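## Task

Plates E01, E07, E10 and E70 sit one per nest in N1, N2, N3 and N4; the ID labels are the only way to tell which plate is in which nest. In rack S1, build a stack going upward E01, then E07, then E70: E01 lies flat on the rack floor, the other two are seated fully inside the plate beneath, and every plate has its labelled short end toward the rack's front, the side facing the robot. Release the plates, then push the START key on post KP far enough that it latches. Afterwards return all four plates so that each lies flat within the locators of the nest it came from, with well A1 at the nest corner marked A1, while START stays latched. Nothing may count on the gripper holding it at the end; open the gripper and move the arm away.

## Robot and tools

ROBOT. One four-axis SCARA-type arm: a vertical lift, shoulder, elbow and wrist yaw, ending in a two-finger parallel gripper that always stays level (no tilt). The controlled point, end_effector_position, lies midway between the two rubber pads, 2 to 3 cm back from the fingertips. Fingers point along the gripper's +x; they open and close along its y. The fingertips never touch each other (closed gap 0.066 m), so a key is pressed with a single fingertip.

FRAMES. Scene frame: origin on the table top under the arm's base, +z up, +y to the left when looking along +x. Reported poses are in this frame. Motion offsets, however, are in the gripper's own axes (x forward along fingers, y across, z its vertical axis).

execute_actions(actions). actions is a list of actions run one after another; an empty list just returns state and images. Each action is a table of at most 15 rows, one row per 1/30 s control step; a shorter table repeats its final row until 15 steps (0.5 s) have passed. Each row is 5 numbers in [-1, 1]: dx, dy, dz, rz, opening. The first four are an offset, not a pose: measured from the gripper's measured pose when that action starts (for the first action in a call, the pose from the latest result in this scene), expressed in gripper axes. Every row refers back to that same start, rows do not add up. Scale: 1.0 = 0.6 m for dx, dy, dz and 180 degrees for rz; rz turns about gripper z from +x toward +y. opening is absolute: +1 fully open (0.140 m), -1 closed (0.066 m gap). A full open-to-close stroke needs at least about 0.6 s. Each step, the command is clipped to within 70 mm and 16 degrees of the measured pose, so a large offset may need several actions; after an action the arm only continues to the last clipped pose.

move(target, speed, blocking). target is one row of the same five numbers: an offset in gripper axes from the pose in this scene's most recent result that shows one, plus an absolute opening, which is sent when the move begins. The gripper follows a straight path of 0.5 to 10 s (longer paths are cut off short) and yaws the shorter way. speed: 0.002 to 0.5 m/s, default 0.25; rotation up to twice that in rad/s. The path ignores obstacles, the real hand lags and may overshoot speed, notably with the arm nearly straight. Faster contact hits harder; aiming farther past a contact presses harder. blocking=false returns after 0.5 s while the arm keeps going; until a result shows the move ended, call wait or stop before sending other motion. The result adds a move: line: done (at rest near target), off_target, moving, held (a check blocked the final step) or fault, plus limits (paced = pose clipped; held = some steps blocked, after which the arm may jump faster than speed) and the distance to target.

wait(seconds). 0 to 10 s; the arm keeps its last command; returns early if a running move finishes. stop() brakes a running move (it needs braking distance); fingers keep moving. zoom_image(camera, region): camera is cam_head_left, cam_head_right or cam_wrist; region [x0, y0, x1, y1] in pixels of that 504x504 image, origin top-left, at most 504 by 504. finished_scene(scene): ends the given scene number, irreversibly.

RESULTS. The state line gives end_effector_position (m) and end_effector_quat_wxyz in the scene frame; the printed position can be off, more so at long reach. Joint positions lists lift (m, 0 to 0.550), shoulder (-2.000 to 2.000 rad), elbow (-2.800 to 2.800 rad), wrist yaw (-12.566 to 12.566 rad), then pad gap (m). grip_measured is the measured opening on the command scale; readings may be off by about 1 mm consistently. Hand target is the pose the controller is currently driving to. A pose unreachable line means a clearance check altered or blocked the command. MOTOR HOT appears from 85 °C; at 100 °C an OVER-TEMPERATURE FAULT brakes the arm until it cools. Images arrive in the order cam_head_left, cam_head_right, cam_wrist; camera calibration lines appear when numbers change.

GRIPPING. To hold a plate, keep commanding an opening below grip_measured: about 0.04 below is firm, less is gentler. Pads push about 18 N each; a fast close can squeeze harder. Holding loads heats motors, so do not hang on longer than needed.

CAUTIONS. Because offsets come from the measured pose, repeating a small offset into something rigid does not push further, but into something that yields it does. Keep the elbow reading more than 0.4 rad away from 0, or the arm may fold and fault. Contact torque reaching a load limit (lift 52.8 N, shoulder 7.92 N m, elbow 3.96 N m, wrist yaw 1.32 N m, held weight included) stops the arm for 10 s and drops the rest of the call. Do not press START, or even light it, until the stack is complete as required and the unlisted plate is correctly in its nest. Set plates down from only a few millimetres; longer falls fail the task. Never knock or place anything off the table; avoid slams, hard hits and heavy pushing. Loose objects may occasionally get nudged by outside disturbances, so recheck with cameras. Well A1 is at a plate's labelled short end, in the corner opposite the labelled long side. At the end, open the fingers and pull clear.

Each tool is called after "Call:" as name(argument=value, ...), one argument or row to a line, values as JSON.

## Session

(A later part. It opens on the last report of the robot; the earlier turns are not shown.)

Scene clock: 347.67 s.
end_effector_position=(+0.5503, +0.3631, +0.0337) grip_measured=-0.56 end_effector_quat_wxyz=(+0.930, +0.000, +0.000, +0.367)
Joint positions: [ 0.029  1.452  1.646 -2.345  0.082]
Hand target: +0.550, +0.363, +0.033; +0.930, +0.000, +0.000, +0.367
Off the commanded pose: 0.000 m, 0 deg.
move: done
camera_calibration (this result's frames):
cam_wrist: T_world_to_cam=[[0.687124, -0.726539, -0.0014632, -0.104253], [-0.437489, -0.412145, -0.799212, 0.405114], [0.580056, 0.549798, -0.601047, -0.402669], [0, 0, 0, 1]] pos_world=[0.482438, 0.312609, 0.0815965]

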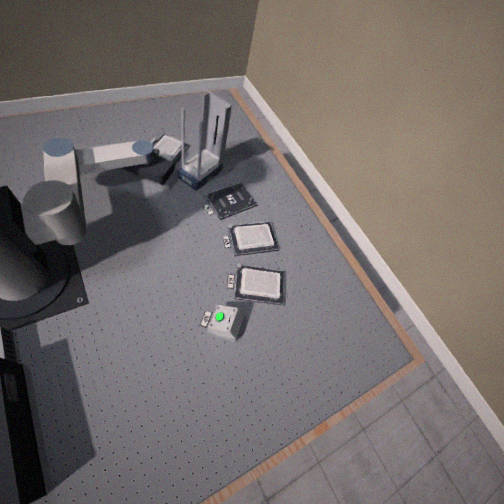

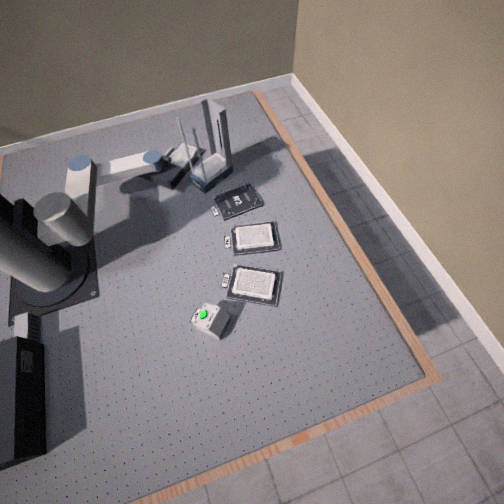

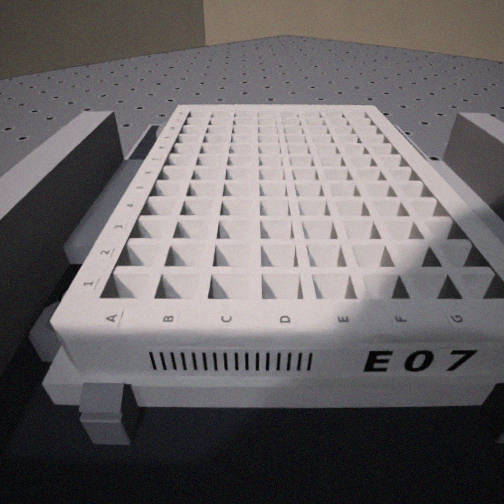

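Call:
execute_actions(
  actions=[
    [[0,0,0.0003,0,0.0]],
    [[0,0,0.0485,0,0.0]],
  ],
)

Call:
move(
  target=[-0.175, 0, 0, 0, 0.0],
  speed=0.3,
)

Scene clock: 351.47 s.
end_effector_position=(+0.5503, +0.3631, +0.0631) grip_measured=+0.00 end_effector_quat_wxyz=(+0.930, +0.000, +0.000, +0.367)
Joint positions: [ 0.058  1.452  1.646 -2.345  0.103]
Hand target: +0.550, +0.363, +0.063; +0.930, +0.000, +0.000, +0.367
Off the commanded pose: 0.000 m, 0 deg.
camera_calibration (this result's frames):
cam_wrist: T_world_to_cam=[[0.687166, -0.726499, -0.0014632, -0.104227], [-0.437464, -0.412171, -0.799212, 0.428621], [0.580024, 0.549832, -0.601047, -0.384989], [0, 0, 0, 1]] pos_world=[0.482431, 0.312623, 0.11101]

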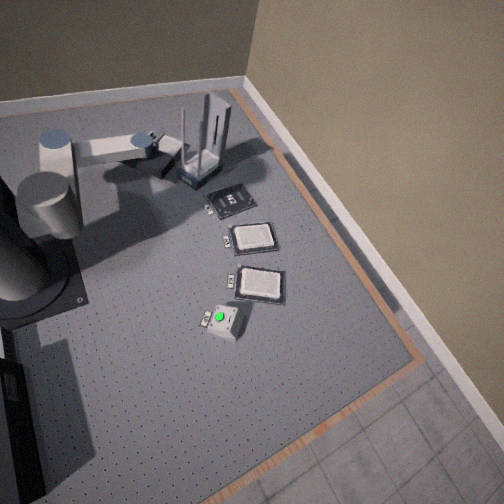

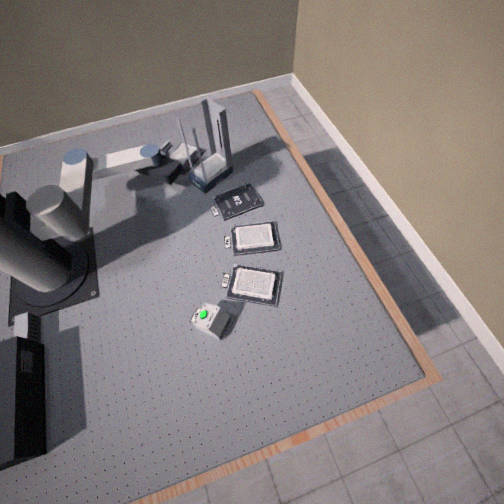

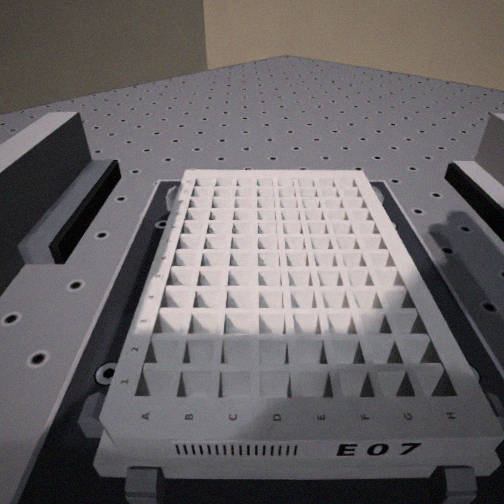

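Scene clock: 352.27 s.
end_effector_position=(+0.4736, +0.2913, +0.0631) grip_measured=+0.00 end_effector_quat_wxyz=(+0.930, +0.000, +0.000, +0.367)
Joint positions: [ 0.058  1.674  1.115 -2.037  0.103]
Hand target: +0.474, +0.291, +0.063; +0.930, +0.000, +0.000, +0.367
Off the commanded pose: 0.000 m, 0 deg.
move: done
camera_calibration (this result's frames):
cam_wrist: T_world_to_cam=[[0.686968, -0.726686, -0.0014632, -0.103568], [-0.437577, -0.412051, -0.799212, 0.365477], [0.580173, 0.549674, -0.601047, -0.301044], [0, 0, 0, 1]] pos_world=[0.40573, 0.24081, 0.111]

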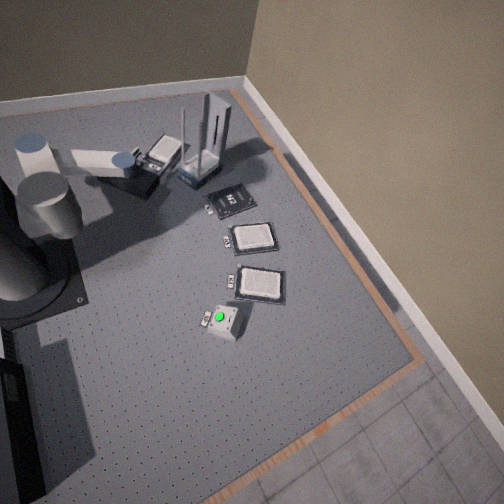

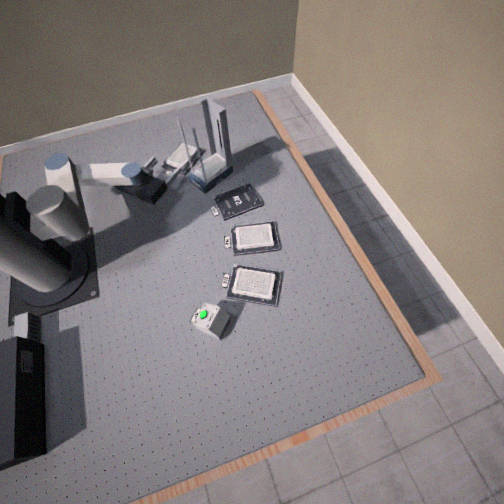

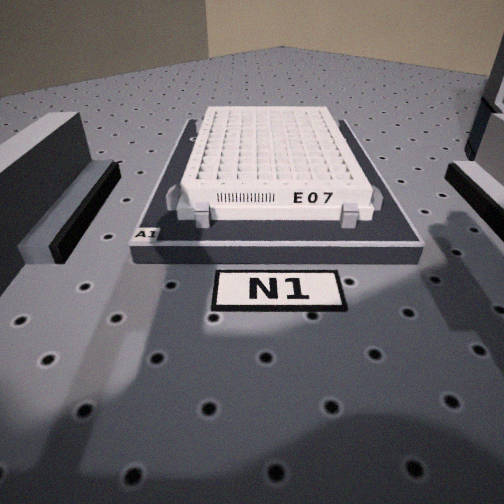

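Call:
move(
  target=[-0.03358, -0.22834, -0.0002, -0.09154, 0.0],
  speed=0.3,
)

Scene clock: 355.80 s.
end_effector_position=(+0.5525, +0.1774, +0.0630) grip_measured=+0.00 end_effector_quat_wxyz=(+0.973, +0.000, +0.000, +0.230)
Joint positions: [ 0.058  1.318  1.115 -1.968  0.103]
Hand target: +0.552, +0.178, +0.063; +0.973, +0.000, +0.000, +0.230
Off the commanded pose: 0.000 m, 0 deg.
move: done
camera_calibration (this result's frames):
cam_wrist: T_world_to_cam=[[0.452426, -0.891801, -0.0014632, -0.0816358], [-0.536544, -0.270887, -0.799212, 0.38268], [0.712342, 0.36237, -0.601047, -0.324063], [0, 0, 0, 1]] pos_world=[0.473103, 0.148291, 0.110945]

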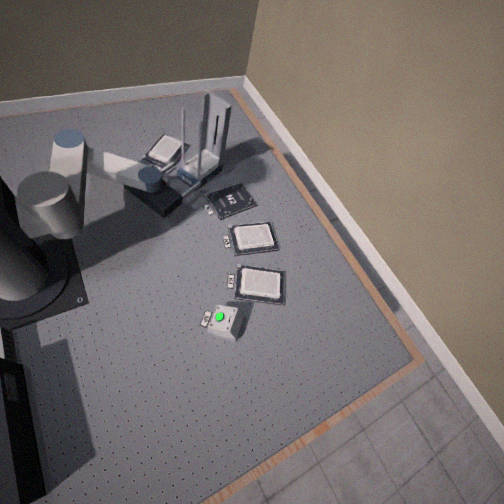

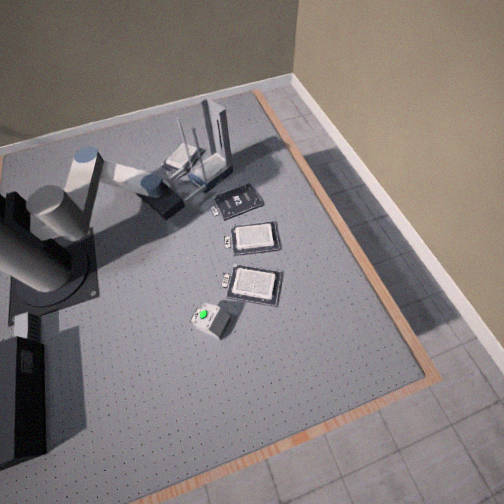

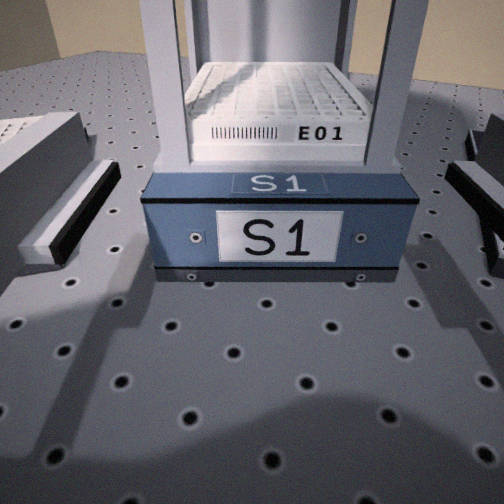

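Call:
move(
  target=[0.17012, 0.00013, 0, -0.0002, 0.0],
  speed=0.15,
)

Scene clock: 359.07 s.
end_effector_position=(+0.6437, +0.2233, +0.0630) grip_measured=+0.00 end_effector_quat_wxyz=(+0.973, +0.000, +0.000, +0.230)
Joint positions: [ 0.058  1.121  1.629 -2.286  0.103]
Hand target: +0.644, +0.223, +0.063; +0.973, +0.000, +0.000, +0.230
Off the commanded pose: 0.000 m, 0 deg.
move: done
camera_calibration (this result's frames):
cam_wrist: T_world_to_cam=[[0.45219, -0.891921, -0.0014632, -0.0818409], [-0.536616, -0.270745, -0.799212, 0.444081], [0.712438, 0.362181, -0.601047, -0.405709], [0, 0, 0, 1]] pos_world=[0.564351, 0.194177, 0.110945]

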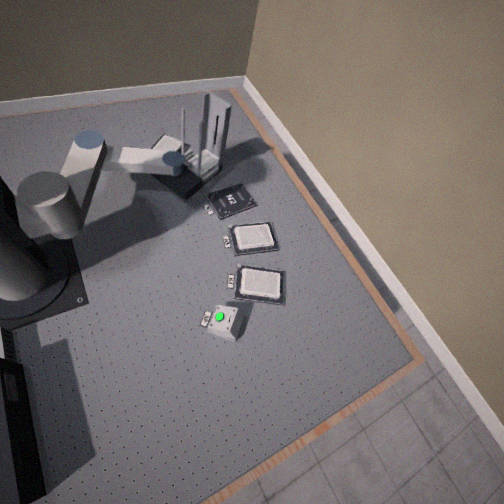

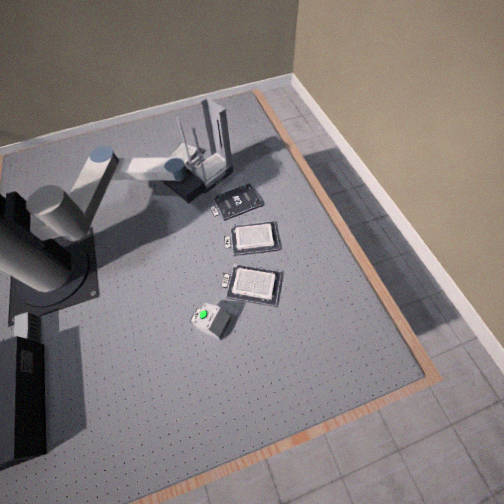

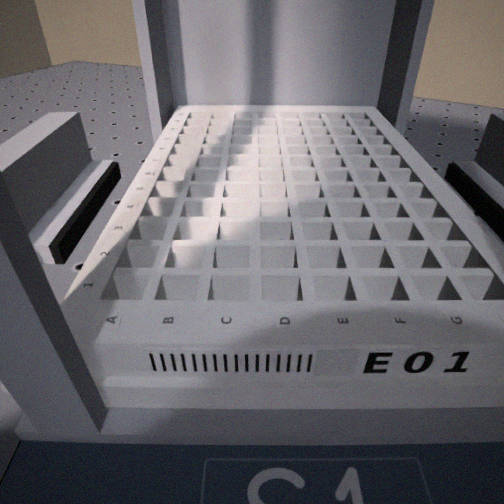

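Call:
execute_actions(
  actions=[
    [[0,0,0,0,-0.3],[0,0,0,0,-0.3],[0,0,0,0,-0.3],[0,0,0,0,-0.3],[0,0,0,0,-0.35],[0,0,0,0,-0.4],[0,0,0,0,-0.45],[0,0,0,0,-0.47],[0,0,0,0,-0.49],[0,0,0,0,-0.51],[0,0,0,0,-0.53],[0,0,0,0,-0.55],[0,0,0,0,-0.57],[0,0,0,0,-0.59],[0,0,0,0,-0.62]],
  ],
)

Call:
move(
  target=[0, 0, 0.4367, 0, -0.62],
  speed=0.22,
)

Scene clock: 362.80 s.
end_effector_position=(+0.6437, +0.2233, +0.0630) grip_measured=-0.56 end_effector_quat_wxyz=(+0.973, +0.000, +0.000, +0.230)
Joint positions: [ 0.058  1.121  1.629 -2.286  0.082]
Hand target: +0.644, +0.223, +0.063; +0.973, +0.000, +0.000, +0.230
Off the commanded pose: 0.000 m, 0 deg.
camera_calibration (this result's frames):
cam_wrist: T_world_to_cam=[[0.452157, -0.891937, -0.0014632, -0.081825], [-0.536626, -0.270725, -0.799212, 0.44408], [0.712451, 0.362155, -0.601047, -0.405708], [0, 0, 0, 1]] pos_world=[0.56435, 0.19417, 0.110945]

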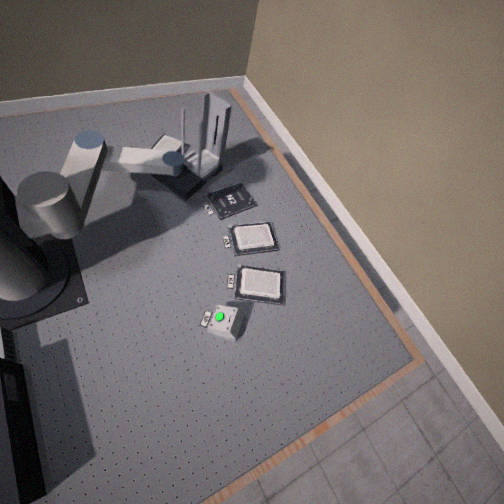

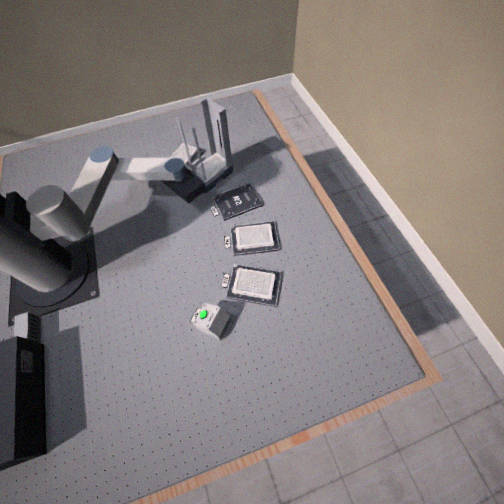

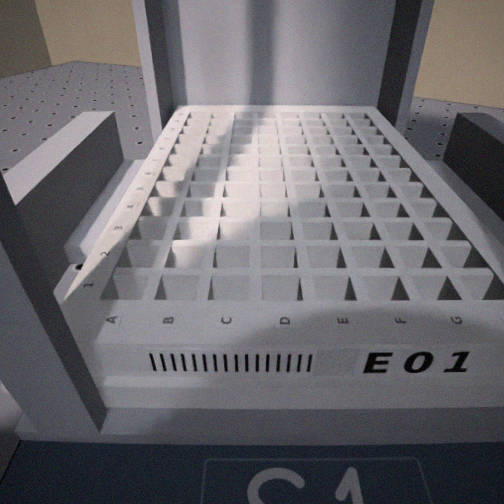

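Scene clock: 364.40 s.
end_effector_position=(+0.6437, +0.2233, +0.3251) grip_measured=-0.56 end_effector_quat_wxyz=(+0.973, +0.000, +0.000, +0.230)
Joint positions: [ 0.32   1.121  1.629 -2.286  0.082]
Hand target: +0.644, +0.223, +0.325; +0.973, +0.000, +0.000, +0.230
Off the commanded pose: 0.000 m, 0 deg.
move: done
camera_calibration (this result's frames):
cam_wrist: T_world_to_cam=[[0.452204, -0.891913, -0.0014632, -0.0814585], [-0.536612, -0.270754, -0.799212, 0.653534], [0.712432, 0.362192, -0.601047, -0.248191], [0, 0, 0, 1]] pos_world=[0.564349, 0.194186, 0.373019]

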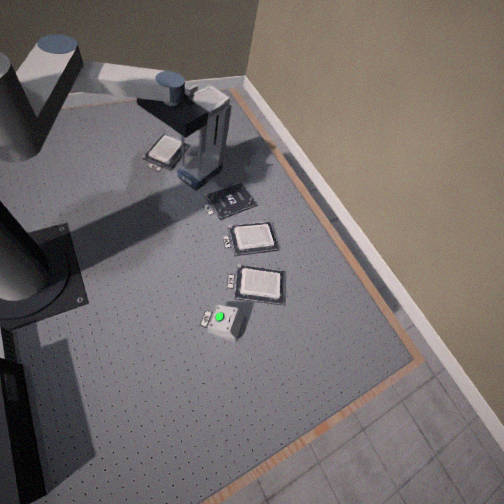

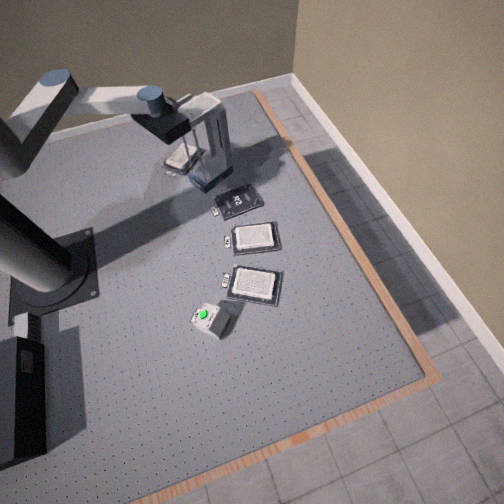

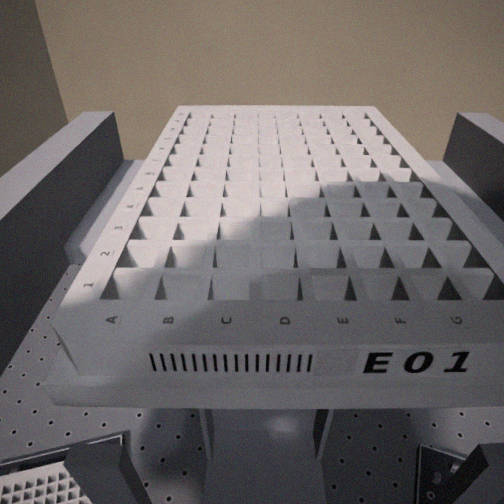

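Call:
move(
  target=[-0.05265, -0.28231, 0, -0.12044, -0.62],
  speed=0.3,
)

Call:
move(
  target=[0, 0, -0.4502, 0, -0.62],
  speed=0.35,
)

Scene clock: 367.90 s.
end_effector_position=(+0.6913, +0.0575, +0.3251) grip_measured=-0.56 end_effector_quat_wxyz=(+0.999, +0.000, +0.000, +0.042)
Joint positions: [ 0.32   0.804  1.631 -2.349  0.082]
Hand target: +0.691, +0.058, +0.325; +0.999, +0.000, +0.000, +0.043
Off the commanded pose: 0.000 m, 0 deg.
move: done
camera_calibration (this result's frames):
cam_wrist: T_world_to_cam=[[0.0903304, -0.995911, -0.0014632, 0.00535471], [-0.598696, -0.0531283, -0.799212, 0.664579], [0.795866, 0.0730692, -0.601047, -0.263092], [0, 0, 0, 1]] pos_world=[0.606784, 0.0598648, 0.373017]

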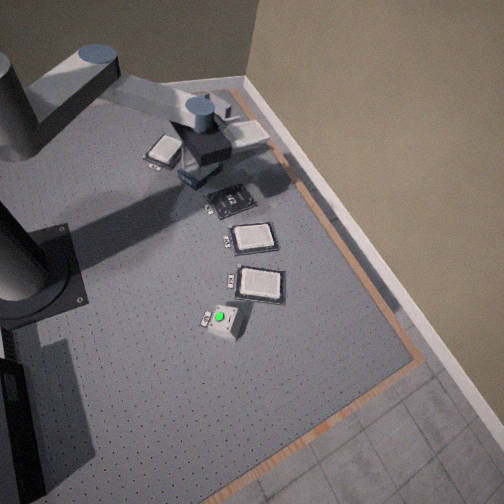

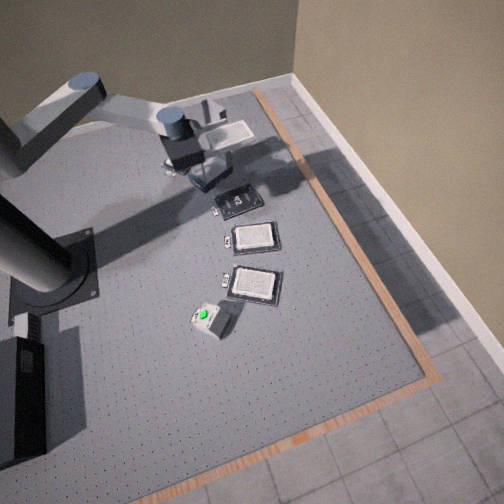

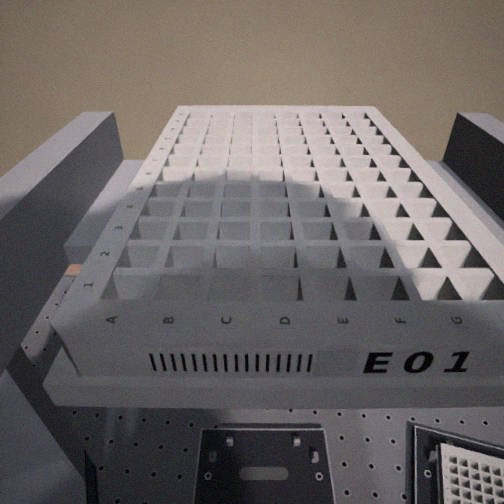

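Scene clock: 369.20 s.
end_effector_position=(+0.6913, +0.0575, +0.0549) grip_measured=-0.56 end_effector_quat_wxyz=(+0.999, +0.000, +0.000, +0.042)
Joint positions: [ 0.05   0.804  1.631 -2.349  0.082]
Hand target: +0.691, +0.058, +0.055; +0.999, +0.000, +0.000, +0.042
Off the commanded pose: 0.000 m, 0 deg.
move: done
camera_calibration (this result's frames):
cam_wrist: T_world_to_cam=[[0.0902894, -0.995914, -0.0014632, 0.00497648], [-0.598698, -0.0531037, -0.799212, 0.448628], [0.795869, 0.0730364, -0.601047, -0.425488], [0, 0, 0, 1]] pos_world=[0.606777, 0.0598561, 0.102818]

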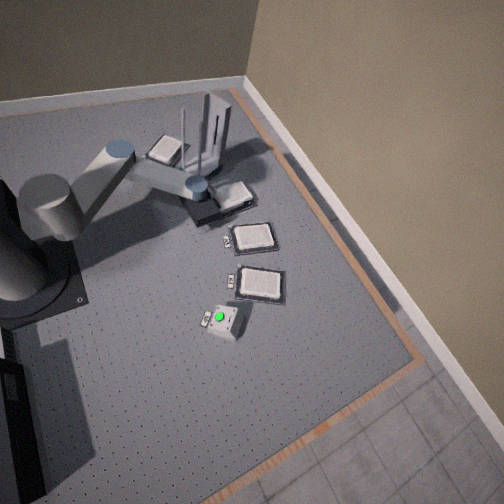

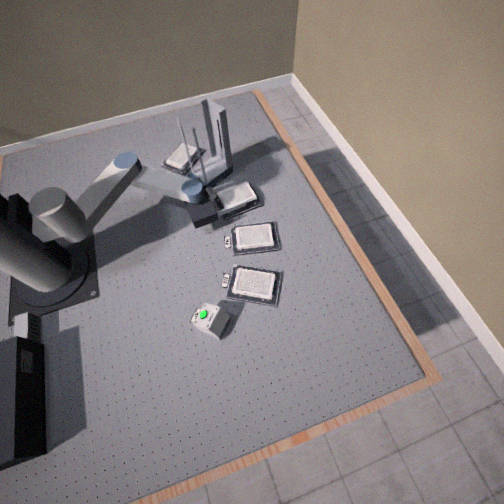

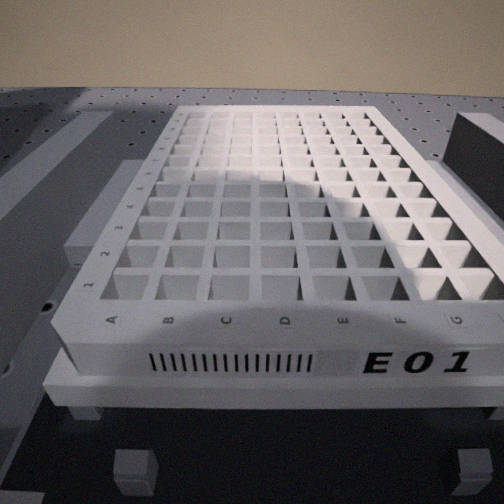

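Call:
move(
  target=[0.0001, 0.00035, -0.0357, 0, -0.62],
  speed=0.015,
)

Scene clock: 372.97 s.
end_effector_position=(+0.6913, +0.0576, +0.0339) grip_measured=-0.56 end_effector_quat_wxyz=(+0.999, +0.000, +0.000, +0.042)
Joint positions: [ 0.029  0.804  1.631 -2.35   0.082]
Hand target: +0.691, +0.058, +0.033; +0.999, +0.000, +0.000, +0.042
Off the commanded pose: 0.000 m, 0 deg.
move: done
camera_calibration (this result's frames):
cam_wrist: T_world_to_cam=[[0.0901951, -0.995923, -0.0014632, 0.00511389], [-0.598703, -0.053047, -0.799212, 0.431829], [0.795876, 0.072961, -0.601047, -0.43815], [0, 0, 0, 1]] pos_world=[0.60679, 0.0599682, 0.0817815]

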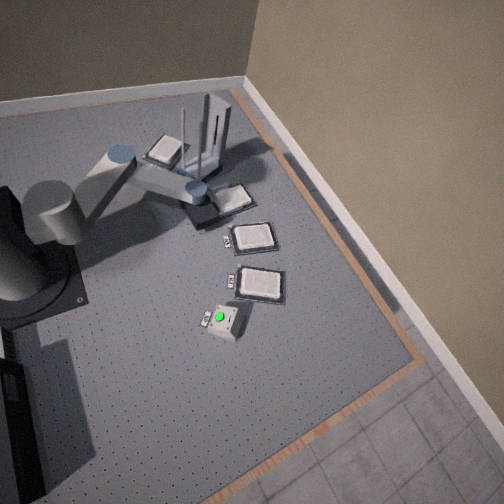

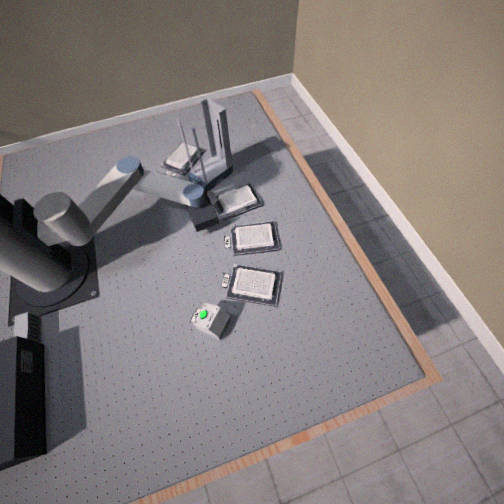

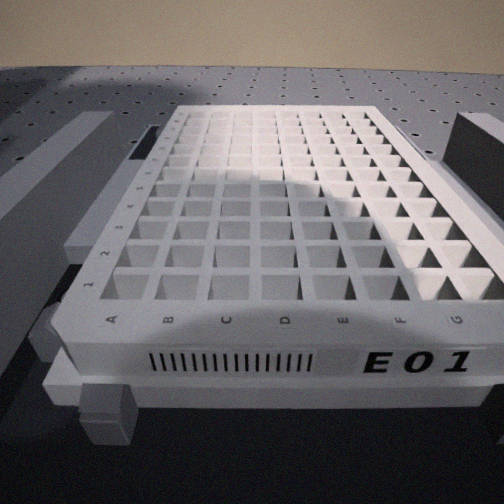

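Seated at 0.0339. Release, lift, and retreat clear.

Call:
execute_actions(
  actions=[
    [[0,0,0.0003,0,0.0]],
    [[0,0,0.1,0,0.0]],
    [[-0.11,0,0.05,0,0.0]],
    [[-0.11,0,0.05,0,0.0]],
  ],
)

Call:
zoom_image(
  camera="cam_head_left",
  region=[120, 80, 320, 350],
)

Call:
zoom_image(
  camera="cam_head_right",
  region=[130, 80, 330, 350],
)

Scene clock: 377.47 s.
end_effector_position=(+0.5596, +0.0464, +0.1543) grip_measured=+0.00 end_effector_quat_wxyz=(+0.999, +0.000, +0.000, +0.042)
Joint positions: [ 0.149  1.077  0.981 -1.974  0.103]
Hand target: +0.560, +0.046, +0.154; +0.999, +0.000, +0.000, +0.042
Off the commanded pose: 0.000 m, 0 deg.
camera_calibration (this result's frames):
cam_wrist: T_world_to_cam=[[0.0896267, -0.995974, -0.0014632, 0.00626952], [-0.598734, -0.0527053, -0.799212, 0.448681], [0.795918, 0.0725068, -0.601047, -0.260143], [0, 0, 0, 1]] pos_world=[0.475131, 0.0487543, 0.202243]

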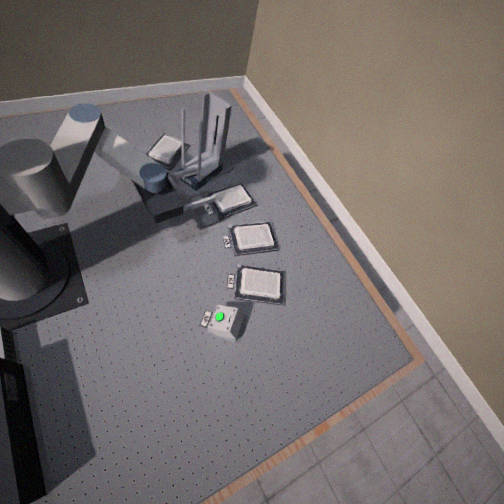

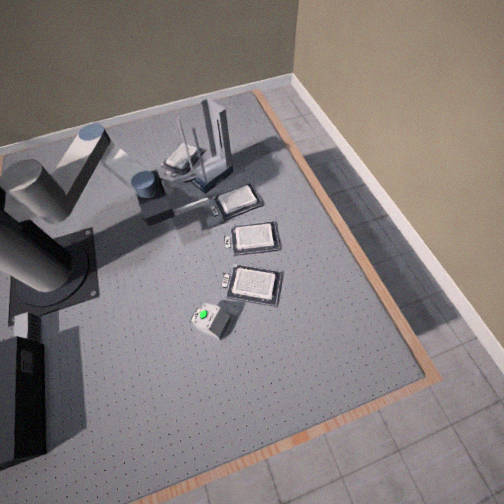

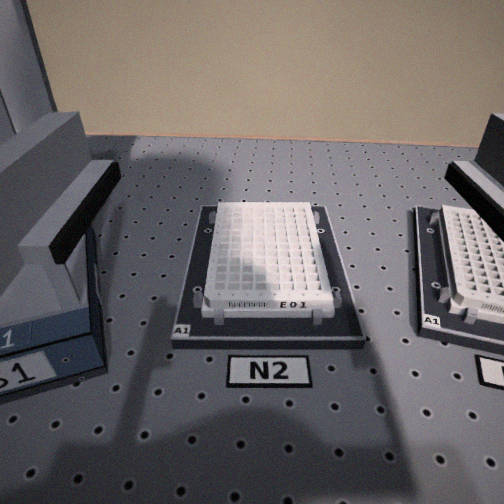

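Region (120, 80, 320, 350) of cam_head_left's 504x504 image, scaled by 1.867, with more detail than that image has; it fills the left 373 columns of this view, and the rest is white.

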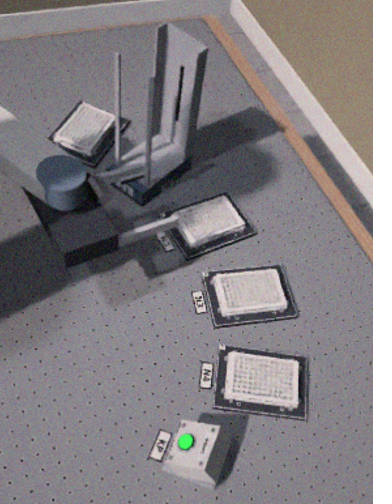

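Region (130, 80, 330, 350) of cam_head_right's 504x504 image, scaled by 1.867, with more detail than that image has; it fills the left 373 columns of this view, and the rest is white.

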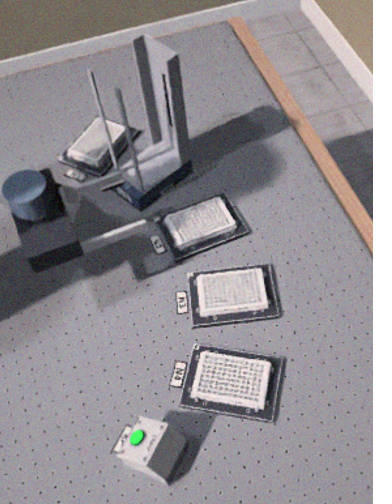

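All four plates are seated in their original nests, START is still lit, and the arm is clear.

Call:
finished_scene(
  scene=2,
)

The scene is finished: the task was done.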